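# Hook the hex nut out onto the tape strip

## Task

Extract the hex nut from its spot among the spacers and leave it lying completely within the tape strip, optionally using the hook pick (orange-brown handle, hooked tip) on the table. Avoid tipping the upright spacers, since any left fallen or leaning at the end count against you, though freeing the nut with some knocked over still beats failing to free it. The nut must not be in a gripper at the end: release it and pull the arms away, because a result that holds only while the robot supports it is not accepted.

## Robot and tools

Robot: two xArm6 arms, left_arm and right_arm, each ending in a parallel two-finger gripper. Their bases sit at about (-0.058, +0.379, 0) m for left_arm and (-0.043, -0.315, 0) m for right_arm, both turned only slightly about z. All positions use one scene frame: origin on the table top midway between the arms, +x pointing out over the table, +z up, left_arm on the +y side. The arm names do not correspond to left or right in any camera image.

Gripper geometry: the fingers extend along the gripper's +z axis and close along its y axis. end_effector_position is the point between the finger pads when closed, roughly 2 cm short of the fingertips. Closing pushes the tips about 10 mm further along +z.

Row format, shared by execute_actions and move: one flat list of 16 numbers covering both arms, even when only one moves. First left_arm: x, y, z, qw, qx, qy, qz, opening; then the same eight for right_arm. x, y, z are an absolute target in metres for end_effector_position in the scene frame. qw, qx, qy, qz is an absolute orientation target, scalar first. Opening runs from -1 (closed) to +1 (fully open, 0.084 m). To hold an arm still, resend its last reported position with the quaternion you have been commanding, not the drifted one read back. A target more than 0.6 m from that arm's last reported position along any gripper axis gets the whole call refused, and nothing moves. Every control step the controller also trims each command to within 70 mm and 16 degrees of the measured pose, favouring position over orientation if both cannot be met.

execute_actions: argument actions is a list holding at most one item. An empty list just returns the current state with pictures. An action item is {"rows": [...], "steps": n} with 1 to 15 rows and n up to 15 (default 15); each step lasts 1/30 s, one row per step, the final row repeating if rows run out. An action needs at least 9 steps. A wait item is {"steps": n} with n up to 300, counted from the previous result, so your reply time uses some of it. Optional pictures (true/false) adds camera images. The result is taken 9 steps before an action finishes; those 9 steps then run while you compose your next reply. Afterwards each arm drifts only toward its last trimmed pose, so check the reported pose and send the remainder.

move: target is one 16-number row as above; speed is the path's top speed in m/s, 0.002 to 0.5 (default 0.25), with rotation capped at twice that value in rad/s. Both grippers travel straight lines to their targets, finishing together within 0.5 to 10 s; longer paths are cut off at 10 s. Openings are sent at the start. Paths ignore obstacles and the other arm, the hand can lag, wander, or overshoot the speed near full reach. Faster motion and targets placed deeper past a contact mean harder impacts and pushes.

wait: seconds from 0 to 10, the scene runs with no new command; fingers still in motion keep moving.

zoom_image: camera is one of cam_head_left, cam_head_right, cam_high, cam_low, cam_left_wrist, cam_right_wrist; region is [x0, y0, x1, y1] in that image's pixels from the top-left corner, at most 504 by 504. All cameras are 672x504.

read_manual: section "licences" returns URDF licence text only. finished_scene: scene is the number of the current scene; it ends it irreversibly and reports whether the task succeeded.

Reading results: the state line gives each gripper's position, wxyz quaternion and velocities; the reported hand position can be slightly off, more so at long reach. grip_measured is the actual finger opening on the command scale; to grip, keep commanding clearly below it (lower squeezes harder, about 24 N per pad maximum). HELD marks steps where some of your row was not sent; a pose unreachable line names an arm whose command the clearance check altered or blocked. A Hand target line, shown when nothing is pending, is where the controller currently steers each gripper. A move adds a move: line with its ending (done, off_target, moving, held, fault) and limits (paced means the pose was clipped; held means some steps were blocked, after which the arm may lunge faster than requested), plus each gripper's distance to its target.

Faults and hazards: if contact torque reaches a joint's load limit (waist and shoulder 46, elbow and forearm roll 27.6, wrist pitch and wrist roll 18.4 N m, held weight included) the arm backs off, freezes for 10 s and drops the rest of the call. Holding loads warms motors; a MOTOR HOT line appears from 65 °C and at 80 °C the arm is braked until cool (OVER-TEMPERATURE FAULT). Keep the arms from striking or pressing each other, never push anything off the table, avoid drops, slams and forceful shoves, and go gently around the standing spacers. Finish with the gripper open and withdrawn from the nut.

Each tool is called after "Emit:" in YAML: its name, and indented under it one key for each argument.

## Session

Emit:
execute_actions:
  actions: []

Scene clock: 0.00 s of 4417.00 s.
left_arm: end_effector_position=(+0.4871, +0.3058, +0.1362) grip_measured=+1.00 end_effector_quat_wxyz=(+0.278, -0.465, +0.836, +0.084) end_effector_velocity=(+0.000, -0.000, -0.000) end_effector_angular_velocity=(-0.001, +0.000, -0.001) | right_arm: end_effector_position=(+0.4305, -0.3631, +0.2566) grip_measured=+1.00 end_effector_quat_wxyz=(+0.726, -0.561, +0.380, -0.121) end_effector_velocity=(+0.000, -0.000, +0.000) end_effector_angular_velocity=(+0.000, +0.000, +0.000)
Joint positions: left_arm=[-0.186  0.224 -1.032  0.861  0.7    1.202  0.084] | right_arm=[-0.548  0.111 -0.689  1.706  1.582 -0.565  0.084]
Joint velocities: left_arm=[-0.     0.001  0.    -0.    -0.001 -0.    -0.   ] | right_arm=[-0.     0.001 -0.001  0.     0.     0.001 -0.   ]
Hand target (left_arm): +0.487, +0.306, +0.136; +0.278, -0.465, +0.836, +0.084
Hand target (right_arm): +0.430, -0.363, +0.257; +0.726, -0.561, +0.380, -0.121

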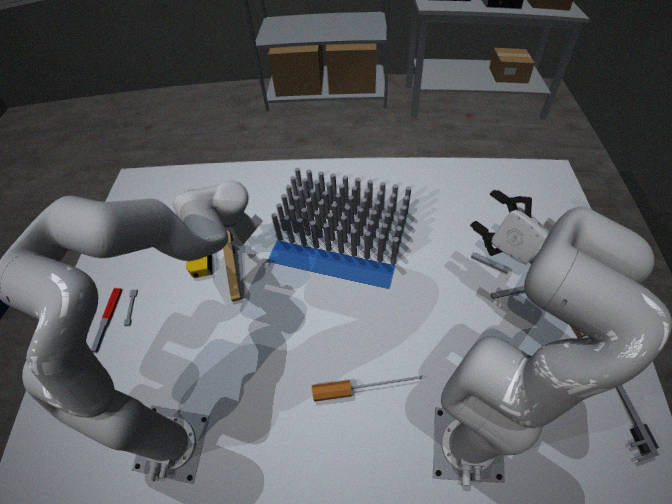

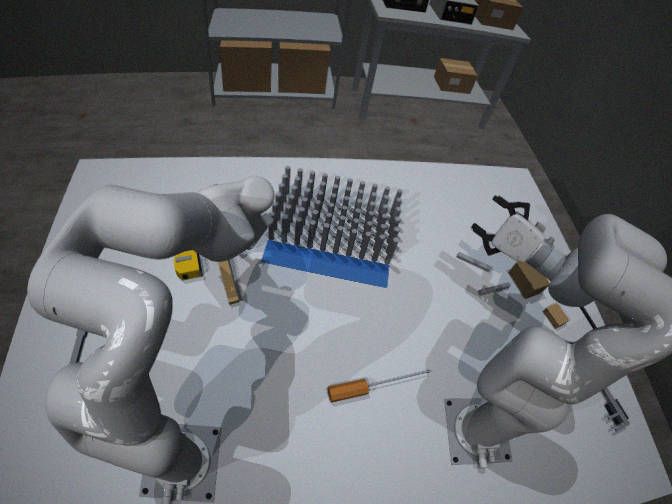

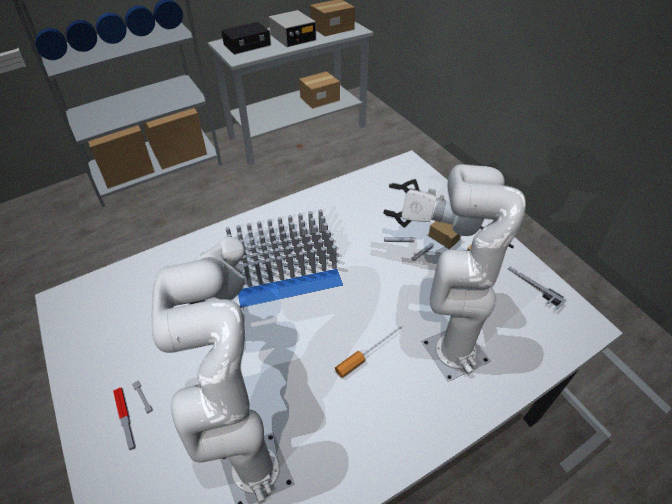

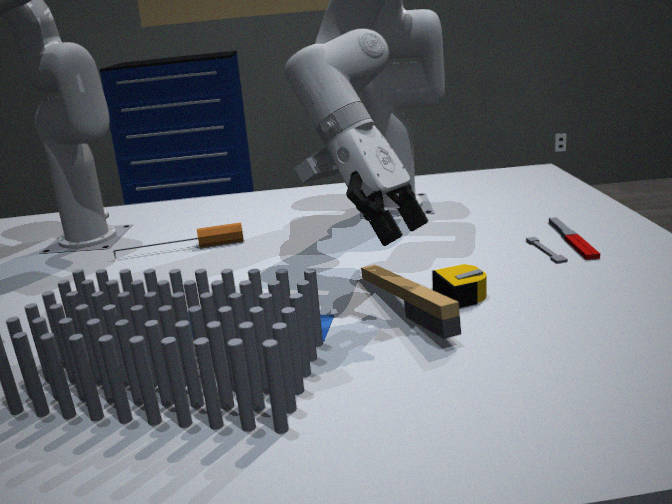

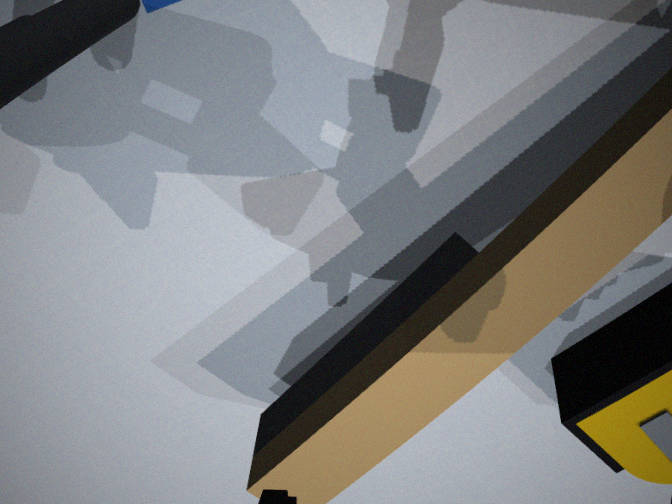

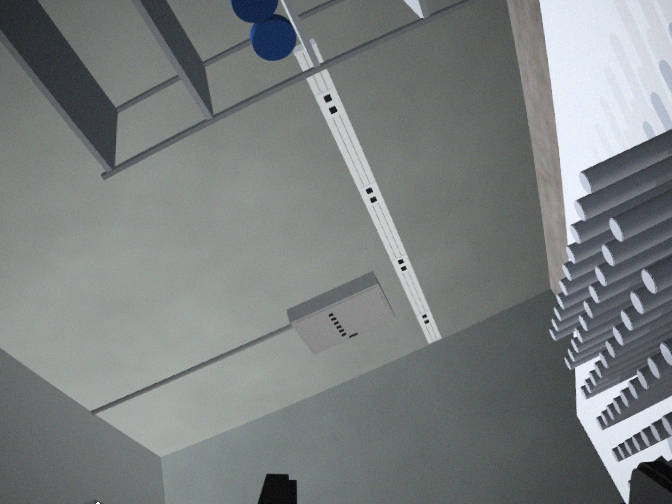

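Emit:
move:
  target: [0.45,0.28,0.30,0,0.707,-0.707,0,-1, 0.25,-0.22,0.28,0,0.659,0.752,0,1]
  speed: 0.25

Scene clock: 8.37 s of 4417.00 s.
left_arm: end_effector_position=(+0.4502, +0.2794, +0.3001) grip_measured=-1.00 end_effector_quat_wxyz=(+0.000, +0.706, -0.708, +0.001) end_effector_velocity=(+0.000, -0.000, +0.001) end_effector_angular_velocity=(-0.001, -0.001, +0.001) | right_arm: end_effector_position=(+0.2497, -0.2206, +0.2799) grip_measured=+1.00 end_effector_quat_wxyz=(+0.001, +0.660, +0.751, +0.001) end_effector_velocity=(-0.000, +0.000, -0.000) end_effector_angular_velocity=(-0.003, -0.002, +0.001)
Joint positions: left_arm=[-0.102  0.132 -1.507 -0.002  1.374  1.381  0.   ] | right_arm=[ 0.419 -0.613 -0.738 -0.     1.348 -1.386  0.084]
Joint velocities: left_arm=[ 0.    -0.    -0.001 -0.     0.    -0.     0.   ] | right_arm=[ 0.003 -0.001  0.001 -0.003 -0.001  0.002  0.   ]
Hand target (left_arm): +0.450, +0.279, +0.300; +0.000, +0.706, -0.708, +0.001
Hand target (right_arm): +0.250, -0.221, +0.280; +0.001, +0.660, +0.751, +0.001
Off the commanded pose (left_arm): 0.001 m, 0 deg.
Off the commanded pose (right_arm): 0.001 m, 0 deg.
Kept back: nothing.
move: done

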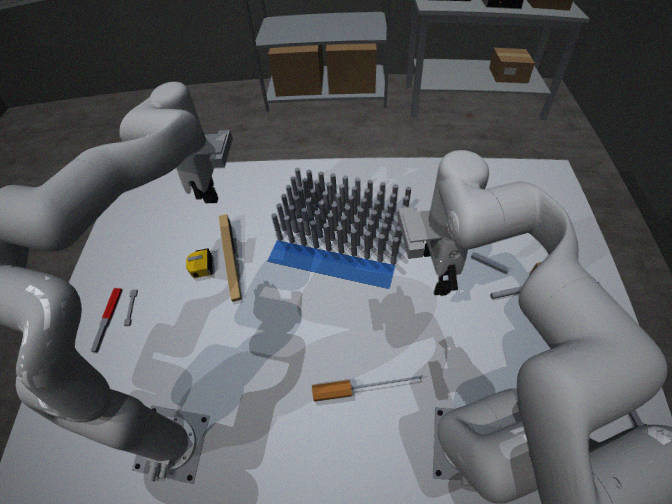

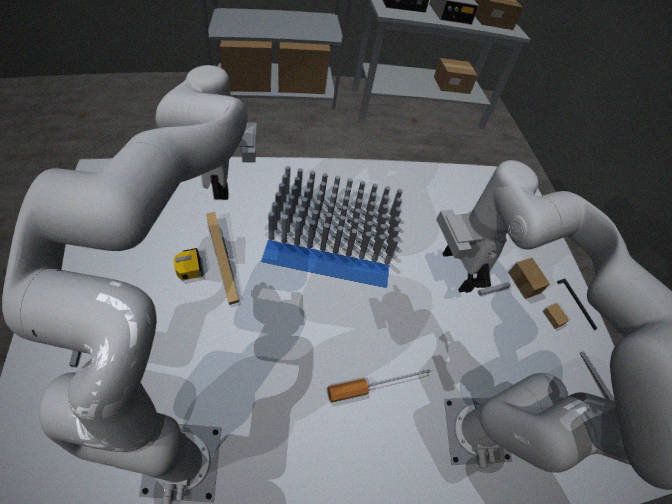

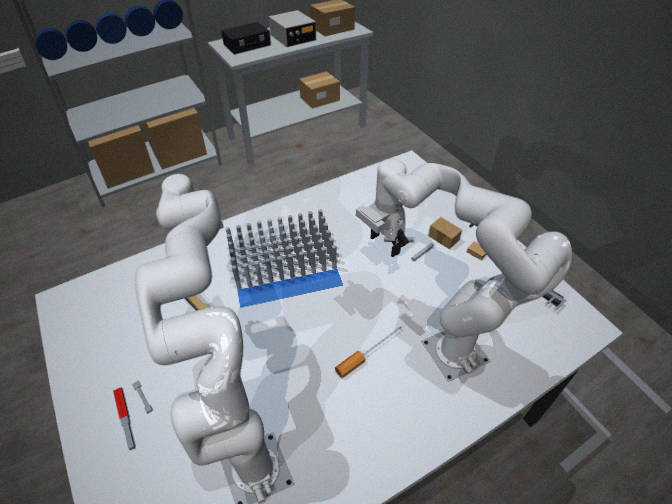

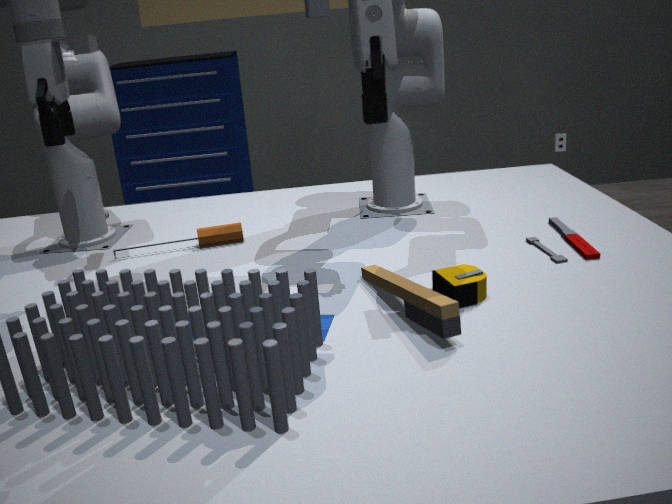

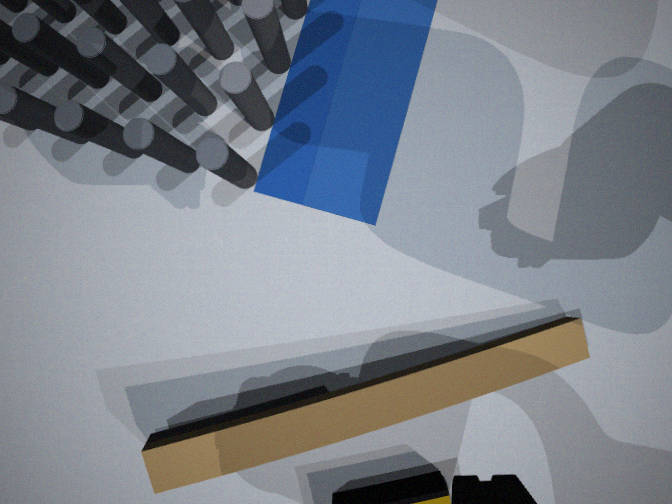

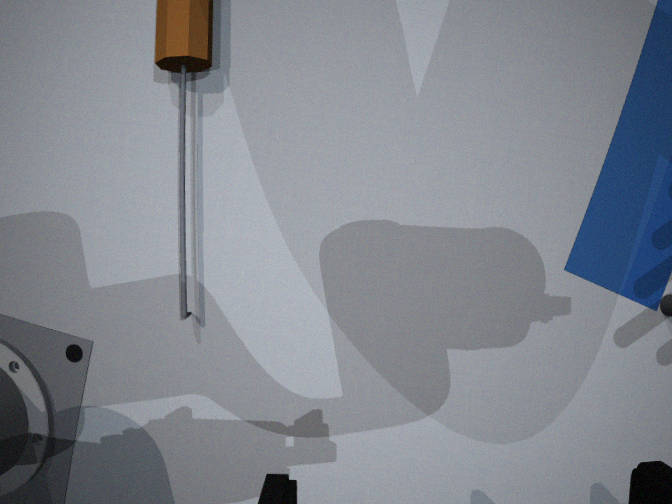

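Emit:
move:
  target: [0.54,0.11,0.27,0,0.707,-0.707,0,-1, 0.086,-0.002,0.10,0,0.659,0.752,0,1]
  speed: 0.25

Scene clock: 11.00 s of 4417.00 s.
left_arm: end_effector_position=(+0.5396, +0.1103, +0.2698) grip_measured=-1.00 end_effector_quat_wxyz=(-0.000, +0.707, -0.707, +0.000) end_effector_velocity=(-0.000, -0.002, -0.000) end_effector_angular_velocity=(+0.005, +0.011, -0.002) | right_arm: end_effector_position=(+0.0857, -0.0019, +0.1003) grip_measured=+1.00 end_effector_quat_wxyz=(-0.001, +0.659, +0.752, +0.001) end_effector_velocity=(-0.001, -0.000, -0.001) end_effector_angular_velocity=(-0.004, +0.001, +0.001)
Joint positions: left_arm=[-0.332  0.793 -2.408  0.     1.615  1.149  0.   ] | right_arm=[ 1.285 -0.267 -0.462  0.003  0.727 -0.524  0.084]
Joint velocities: left_arm=[-0.003  0.039 -0.068 -0.     0.041 -0.     0.   ] | right_arm=[ 0.003  0.004  0.001 -0.    -0.001  0.002 -0.   ]
Hand target (left_arm): +0.540, +0.110, +0.270; +0.000, +0.707, -0.707, -0.000
Hand target (right_arm): +0.085, -0.002, +0.100; -0.001, +0.659, +0.752, +0.000
Off the commanded pose (left_arm): 0.000 m, 0 deg.
Off the commanded pose (right_arm): 0.000 m, 0 deg.
Kept back: nothing.
move: done

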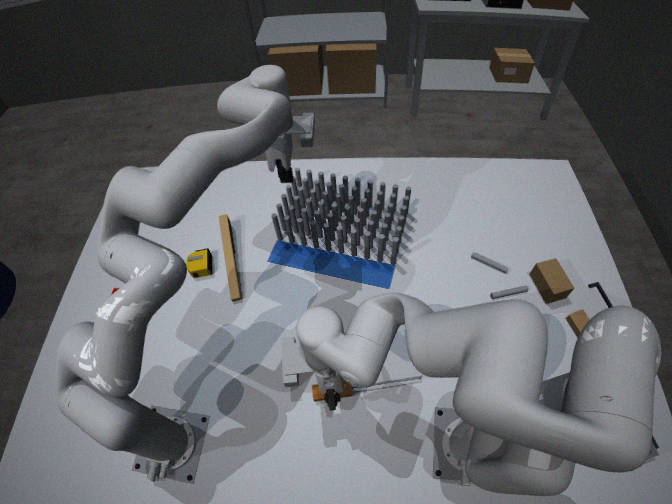

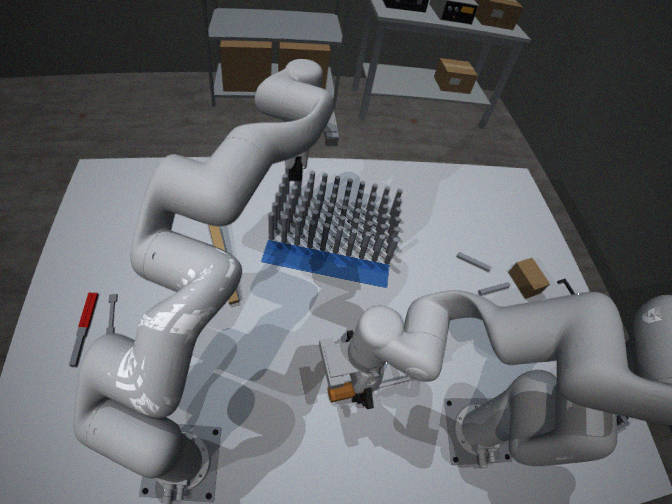

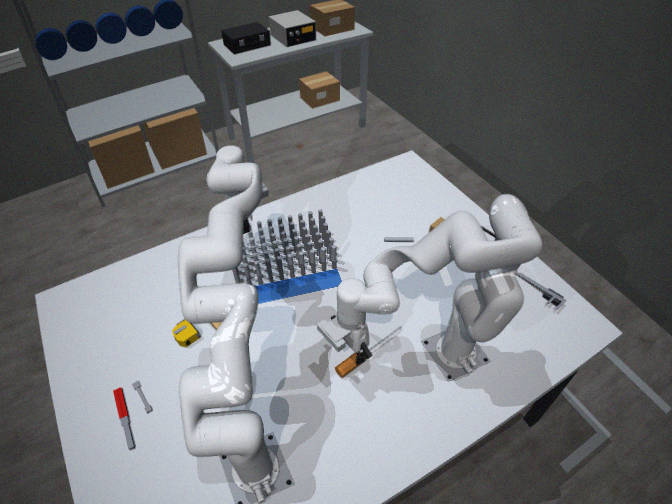

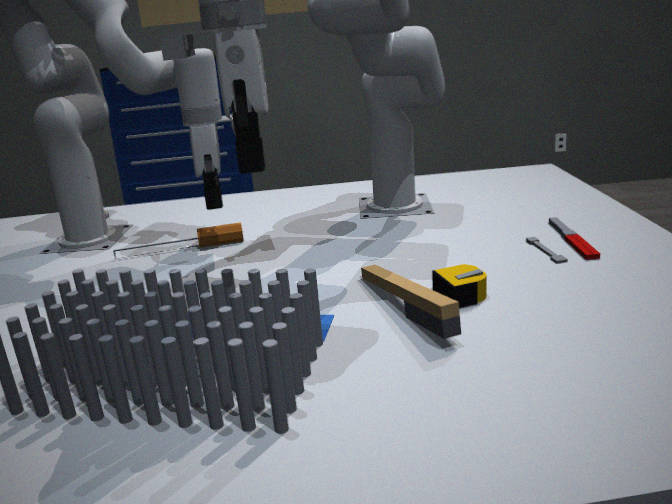

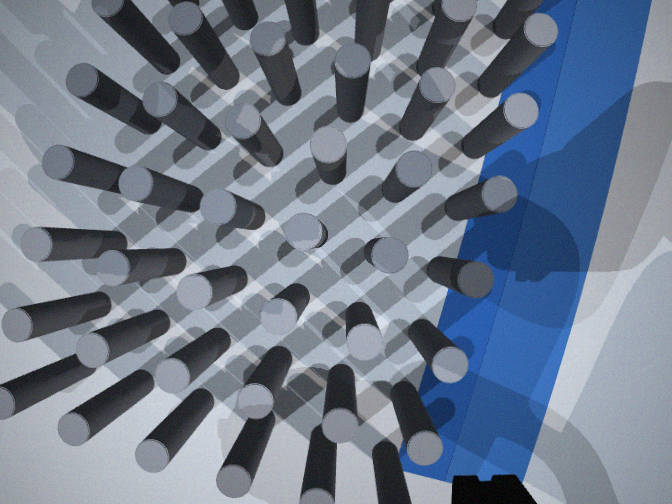

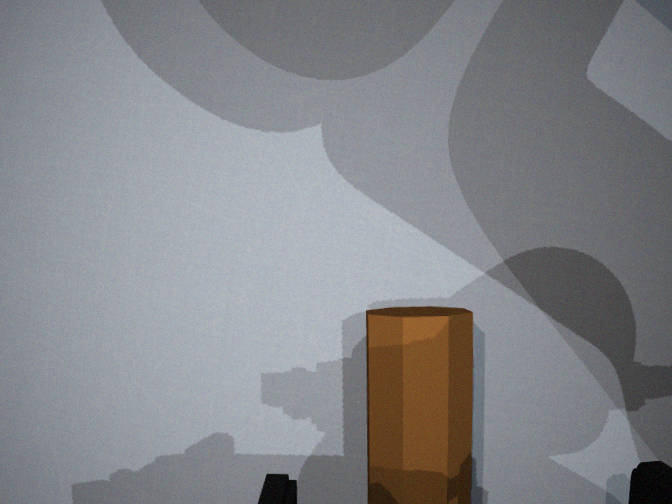

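Emit:
move:
  target: [0.54,0.11,0.27,0,0.707,-0.707,0,-1, 0.0815,-0.0026,0.029,0,0.659,0.752,0,1]
  speed: 0.1

Emit:
zoom_image:
  camera: "cam_left_wrist"
  region: [0,0,336,252]

Emit:
zoom_image:
  camera: "cam_left_wrist"
  region: [200,0,536,252]

Emit:
zoom_image:
  camera: "cam_left_wrist"
  region: [0,200,336,452]

Emit:
zoom_image:
  camera: "cam_left_wrist"
  region: [200,200,536,452]

Scene clock: 12.83 s of 4417.00 s.
left_arm: end_effector_position=(+0.5400, +0.1100, +0.2700) grip_measured=-1.00 end_effector_quat_wxyz=(+0.000, +0.707, -0.707, -0.000) end_effector_velocity=(+0.000, +0.000, -0.000) end_effector_angular_velocity=(+0.000, -0.000, +0.000) | right_arm: end_effector_position=(+0.0817, -0.0021, +0.0293) grip_measured=+1.00 end_effector_quat_wxyz=(-0.000, +0.659, +0.752, +0.000) end_effector_velocity=(-0.000, -0.000, -0.001) end_effector_angular_velocity=(-0.001, +0.000, +0.001)
Joint positions: left_arm=[-0.332  0.8   -2.421  0.     1.621  1.149  0.   ] | right_arm=[ 1.297 -0.047 -0.411  0.     0.457 -0.511  0.084]
Joint velocities: left_arm=[ 0.  0. -0.  0. -0.  0.  0.] | right_arm=[ 0.001  0.002  0.001  0.    -0.003 -0.001  0.   ]
Hand target (left_arm): +0.540, +0.110, +0.270; +0.000, +0.707, -0.707, +0.000
Hand target (right_arm): +0.082, -0.002, +0.029; -0.000, +0.659, +0.752, -0.000
Off the commanded pose (left_arm): 0.000 m, 0 deg.
Off the commanded pose (right_arm): 0.001 m, 0 deg.
Kept back: nothing.
move: done

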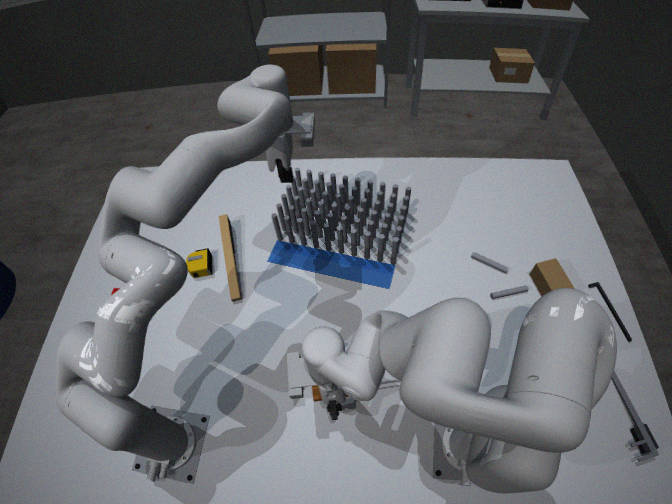

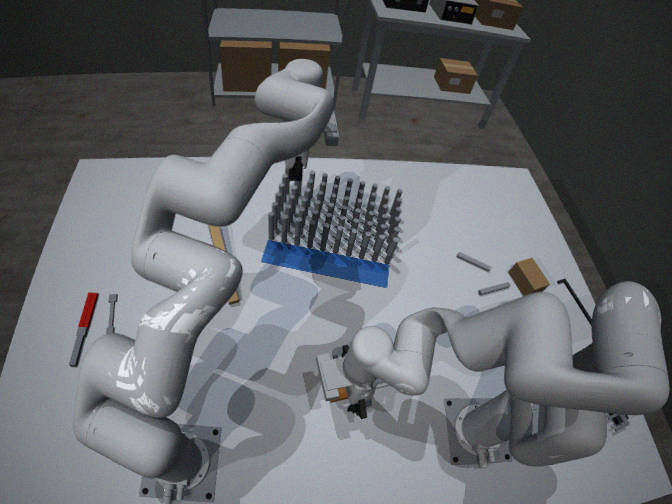

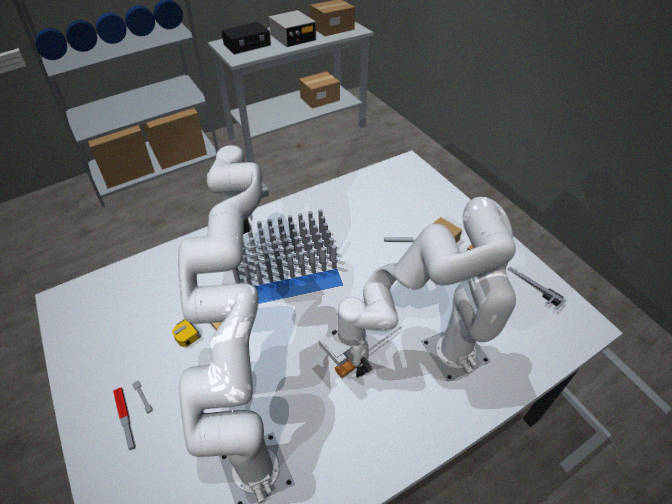

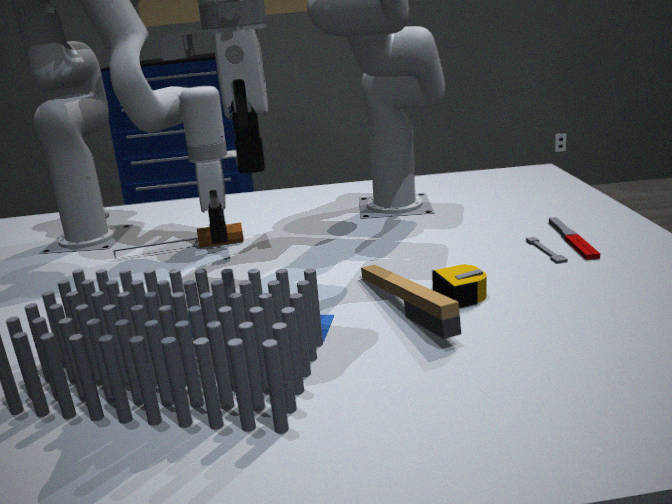

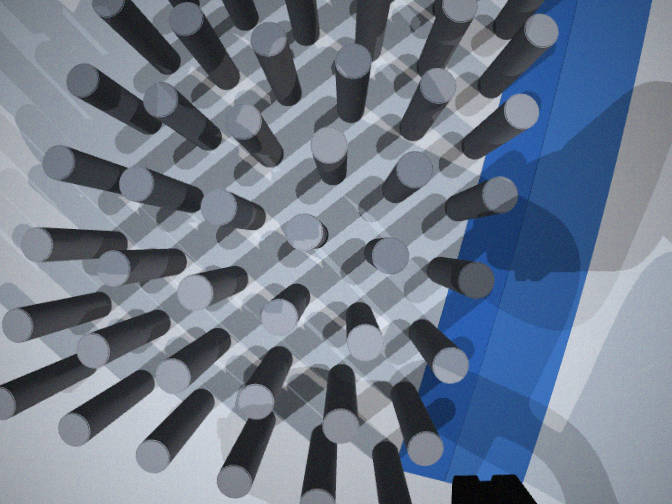

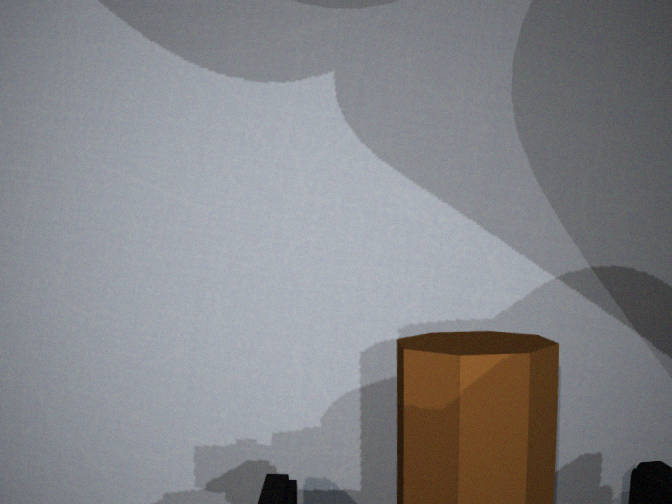

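Region (0, 0, 336, 252) of cam_left_wrist's 672x504 image, scaled by 1.500, with more detail than that image has; it fills the top 378 rows of this view, and the rest is white.

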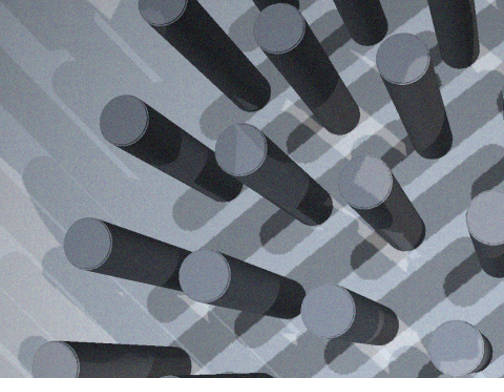

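Region (200, 0, 536, 252) of cam_left_wrist's 672x504 image, scaled by 1.500, with more detail than that image has; it fills the top 378 rows of this view, and the rest is white.

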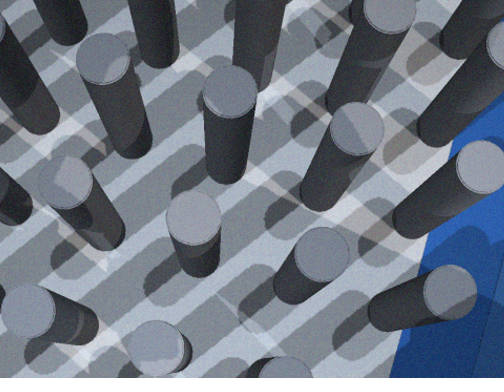

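Region (0, 200, 336, 452) of cam_left_wrist's 672x504 image, scaled by 1.500, with more detail than that image has; it fills the top 378 rows of this view, and the rest is white.

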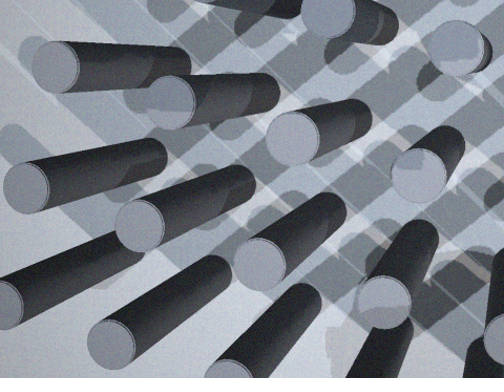

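Region (200, 200, 536, 452) of cam_left_wrist's 672x504 image, scaled by 1.500, with more detail than that image has; it fills the top 378 rows of this view, and the rest is white.

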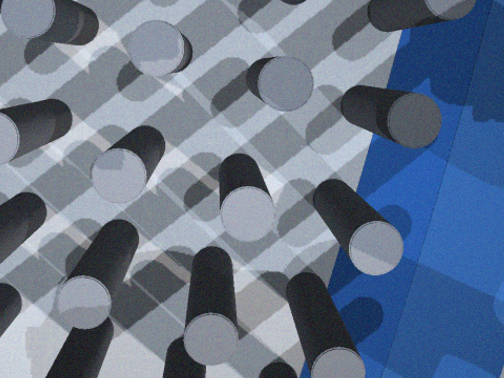

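Emit:
move:
  target: [0.50,0.02,0.27,0,0.707,-0.707,0,-1, 0.0815,-0.0026,0.029,0,0.659,0.752,0,-0.7]
  speed: 0.12

Scene clock: 14.43 s of 4417.00 s.
left_arm: end_effector_position=(+0.5000, +0.0206, +0.2698) grip_measured=-1.00 end_effector_quat_wxyz=(-0.000, +0.707, -0.707, +0.001) end_effector_velocity=(+0.002, +0.001, +0.001) end_effector_angular_velocity=(+0.004, +0.006, +0.005) | right_arm: end_effector_position=(+0.0815, -0.0026, +0.0290) grip_measured=-0.19 end_effector_quat_wxyz=(-0.000, +0.659, +0.752, +0.000) end_effector_velocity=(+0.001, +0.001, +0.000) end_effector_angular_velocity=(+0.002, -0.001, -0.001)
Joint positions: left_arm=[-0.48   0.905 -2.603  0.     1.697  1.     0.   ] | right_arm=[ 1.297 -0.047 -0.41   0.     0.457 -0.511  0.036]
Joint velocities: left_arm=[ 0.003  0.089 -0.163  0.     0.081 -0.002  0.   ] | right_arm=[-0.001 -0.    -0.001  0.    -0.001  0.     0.   ]
Hand target (left_arm): +0.500, +0.020, +0.270; -0.000, +0.707, -0.707, +0.000
Hand target (right_arm): +0.082, -0.003, +0.029; +0.000, +0.659, +0.752, +0.000
Off the commanded pose (left_arm): 0.001 m, 0 deg.
Off the commanded pose (right_arm): 0.000 m, 0 deg.
Kept back: nothing.
move: done

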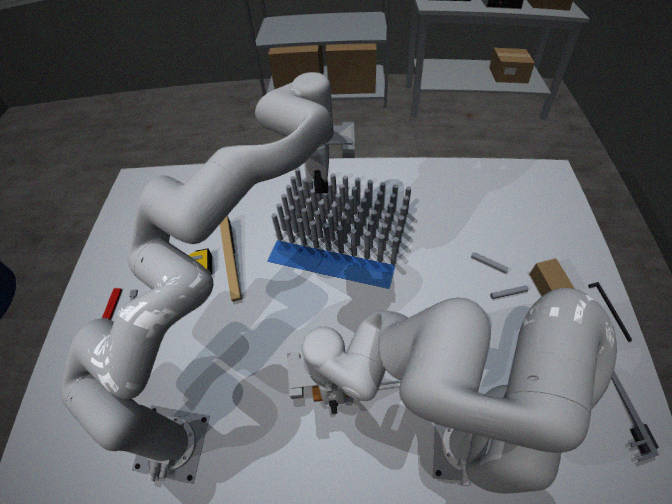

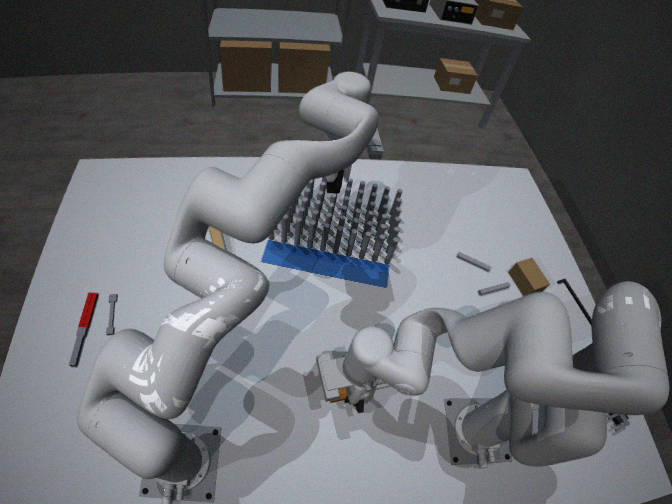

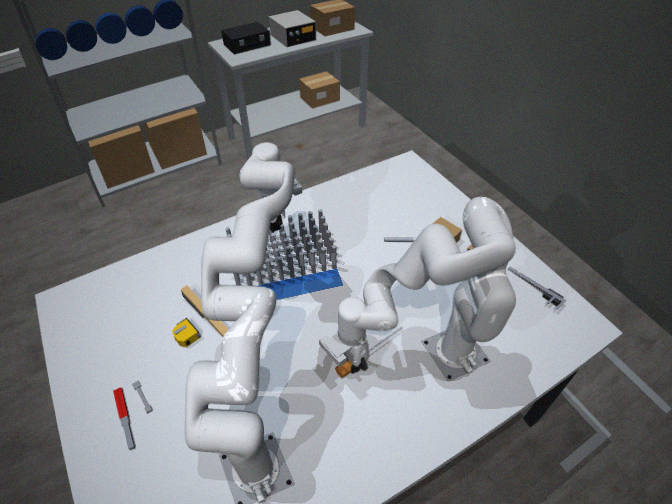

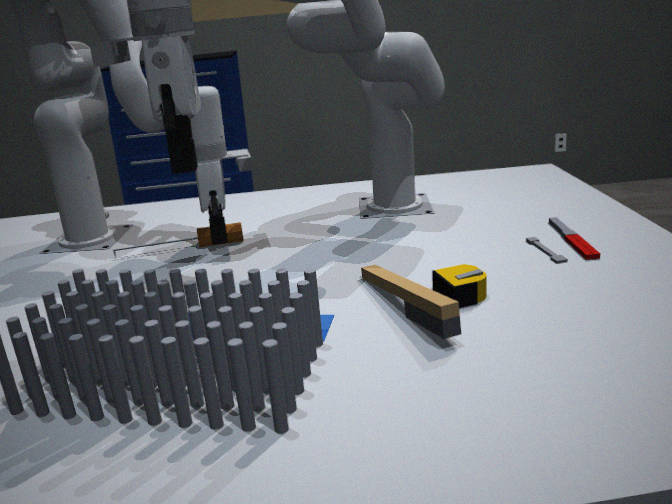

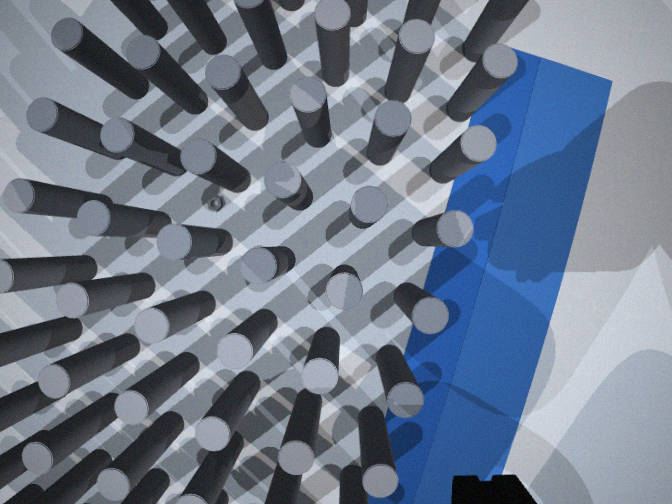

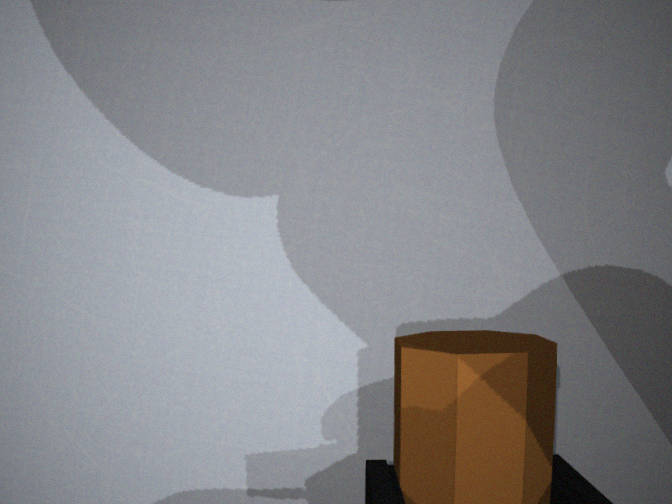

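Emit:
move:
  target: [0.55,0.075,0.265,0,0.707,-0.707,0,-1, 0.0815,-0.0026,0.07,0,0.659,0.752,0,-0.7]
  speed: 0.1

Emit:
move:
  target: [0.55,0.075,0.265,0,0.707,-0.707,0,-1, 0.25,0.036,0.045,0,0.1305,0.9914,0,-0.7]
  speed: 0.15

Scene clock: 18.23 s of 4417.00 s.
left_arm: end_effector_position=(+0.5491, +0.0749, +0.2648) grip_measured=-1.00 end_effector_quat_wxyz=(-0.007, +0.707, -0.707, +0.021) end_effector_velocity=(-0.000, -0.002, +0.002) end_effector_angular_velocity=(-0.002, -0.003, -0.005) | right_arm: end_effector_position=(+0.0814, -0.0029, +0.0698) grip_measured=-0.19 end_effector_quat_wxyz=(+0.000, +0.659, +0.752, -0.000) end_effector_velocity=(+0.000, -0.000, +0.000) end_effector_angular_velocity=(-0.001, +0.000, +0.001)
Joint positions: left_arm=[-0.374  0.974 -2.701 -0.     1.682  1.108  0.   ] | right_arm=[ 1.297 -0.187 -0.428 -0.     0.615 -0.511  0.036]
Joint velocities: left_arm=[-0.003 -0.001 -0.001 -0.    -0.001  0.002  0.   ] | right_arm=[-0.    -0.001  0.    -0.     0.002 -0.001  0.   ]
Hand target (left_arm): +0.549, +0.075, +0.265; -0.007, +0.707, -0.707, +0.021
Hand target (right_arm): +0.081, -0.003, +0.070; +0.000, +0.659, +0.752, +0.000
Off the commanded pose (left_arm): 0.001 m, 3 deg.
Off the commanded pose (right_arm): 0.000 m, 0 deg.
elbow stopped short (left arm): the move would have taken joint 3 (elbow) straighter than the controller allows; a more bent joint 3 avoids this.
Kept back: nothing.
move: off_target (left_arm)

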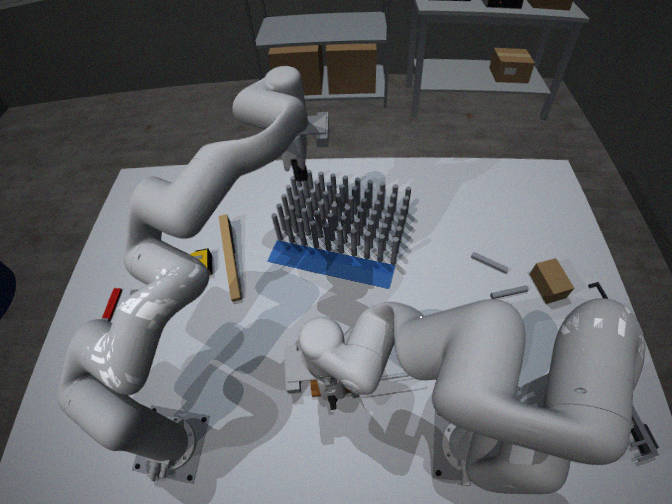

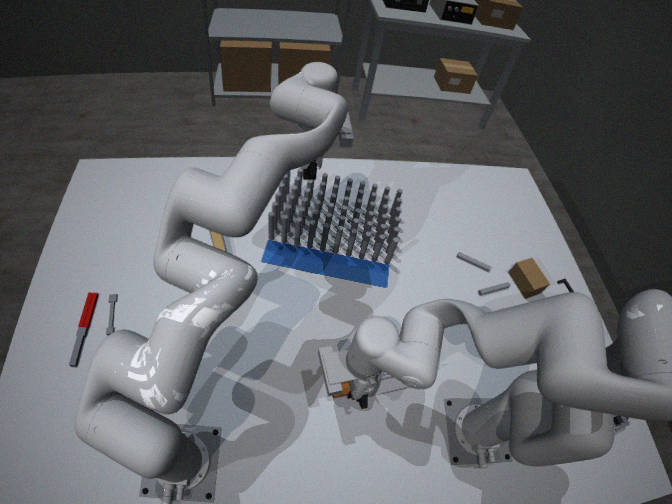

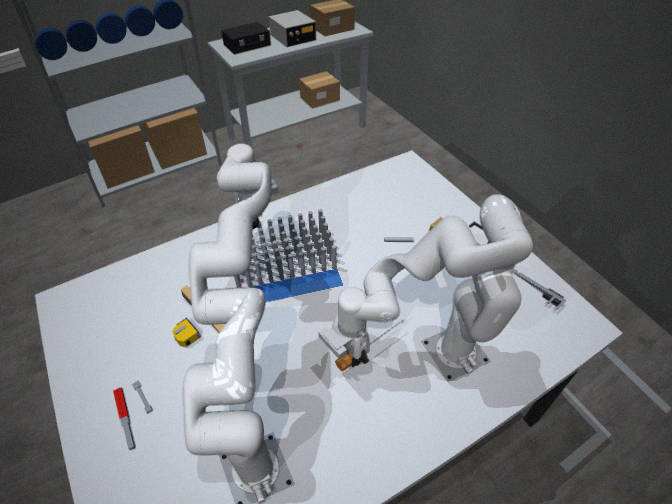

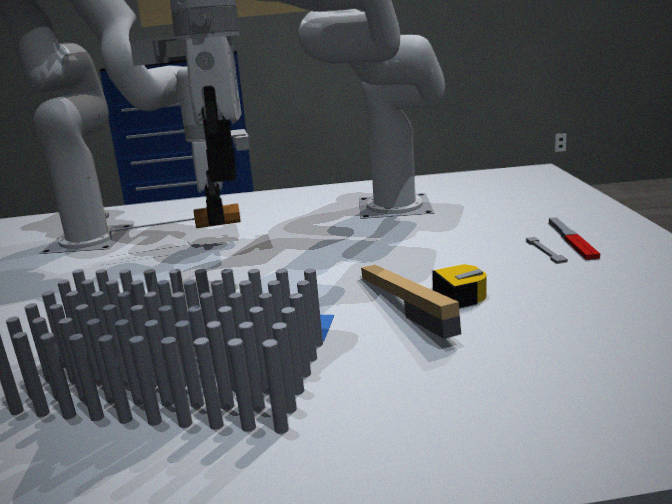

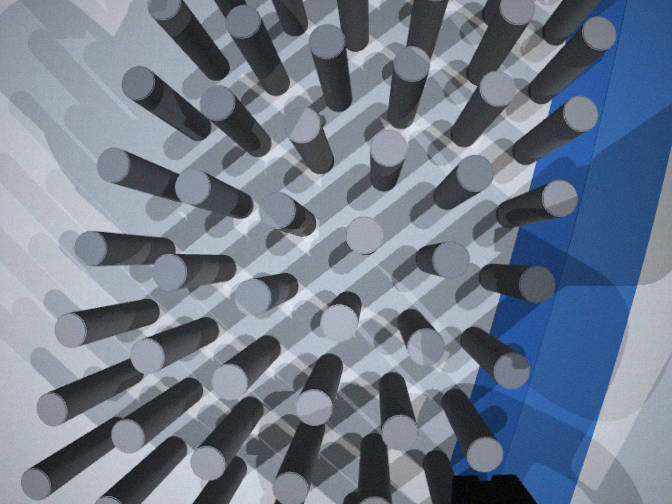

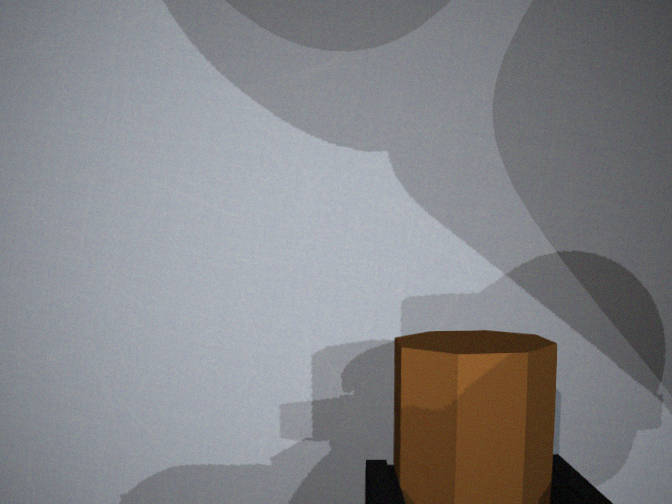

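Scene clock: 22.50 s of 4417.00 s.
left_arm: end_effector_position=(+0.5494, +0.0753, +0.2647) grip_measured=-1.00 end_effector_quat_wxyz=(-0.007, +0.707, -0.707, +0.021) end_effector_velocity=(+0.000, -0.000, +0.001) end_effector_angular_velocity=(-0.001, -0.001, +0.000) | right_arm: end_effector_position=(+0.2500, +0.0364, +0.0452) grip_measured=-0.19 end_effector_quat_wxyz=(+0.000, +0.131, +0.991, -0.000) end_effector_velocity=(+0.002, +0.001, +0.002) end_effector_angular_velocity=(+0.004, -0.002, +0.004)
Joint positions: left_arm=[-0.373  0.974 -2.701 -0.     1.682  1.108  0.   ] | right_arm=[ 0.982  0.241 -0.861 -0.001  0.62  -2.002  0.036]
Joint velocities: left_arm=[ 0.    -0.001  0.    -0.    -0.001 -0.     0.   ] | right_arm=[-0.001 -0.    -0.004  0.001 -0.    -0.006 -0.   ]
Hand target (left_arm): +0.549, +0.075, +0.265; -0.007, +0.707, -0.707, +0.021
Hand target (right_arm): +0.250, +0.036, +0.045; +0.000, +0.131, +0.991, -0.000
Off the commanded pose (left_arm): 0.001 m, 3 deg.
Off the commanded pose (right_arm): 0.000 m, 0 deg.
elbow stopped short (left arm): the move would have taken joint 3 (elbow) straighter than the controller allows; a more bent joint 3 avoids this.
Kept back: nothing.
move: off_target (left_arm)

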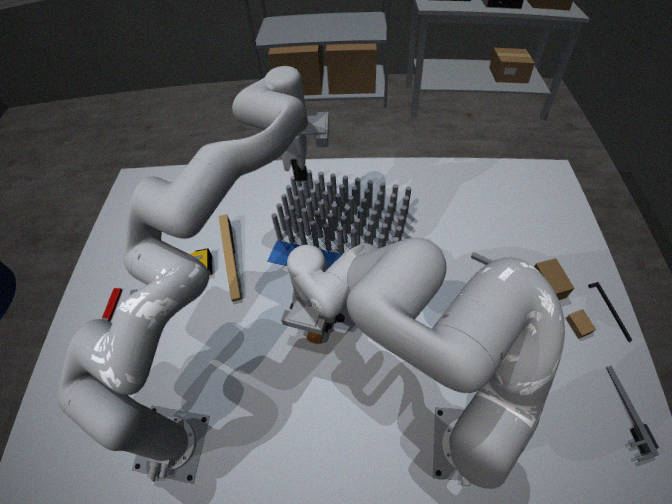

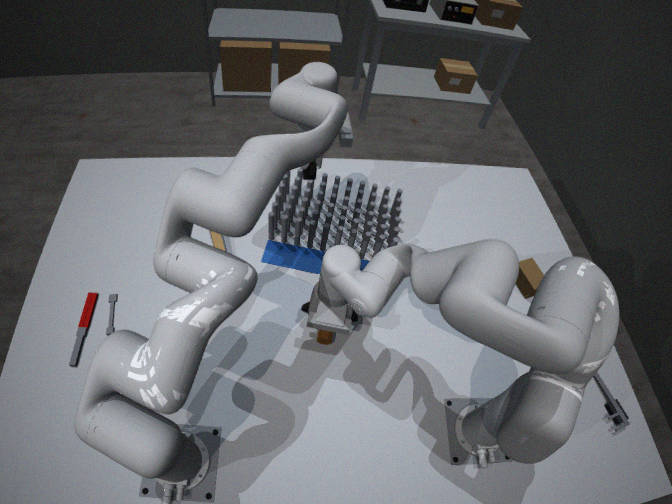

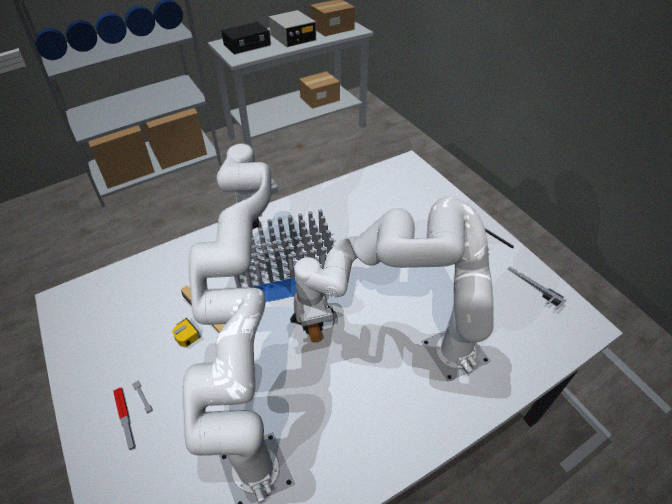

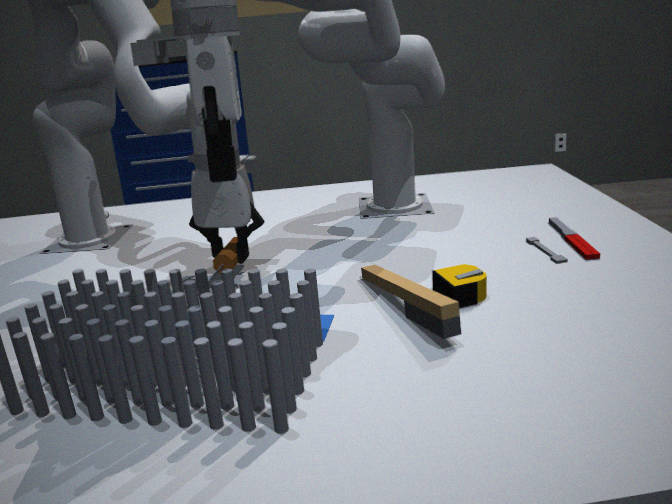

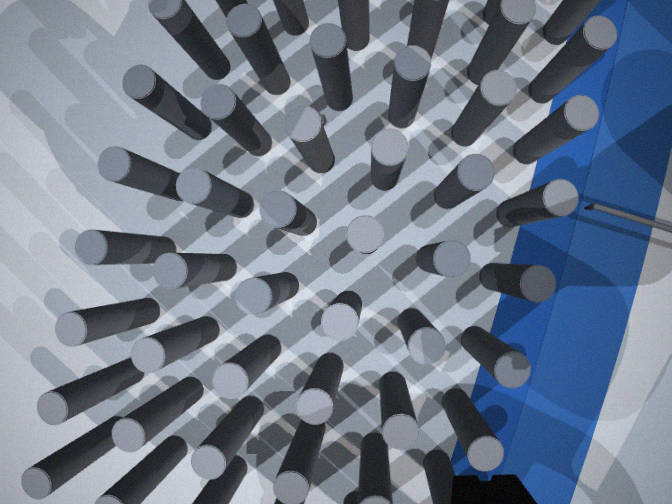

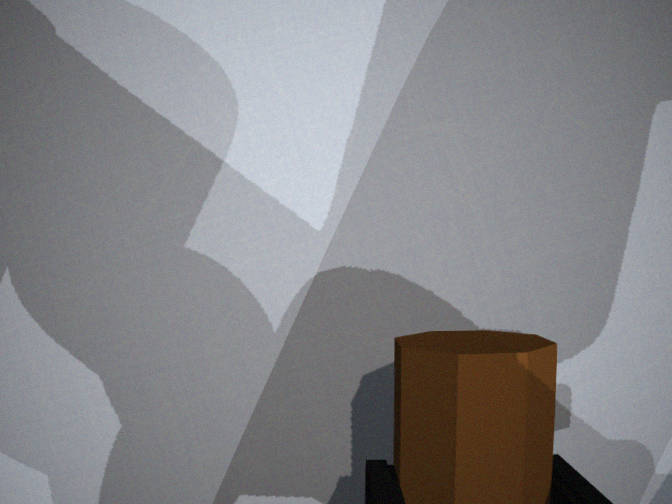

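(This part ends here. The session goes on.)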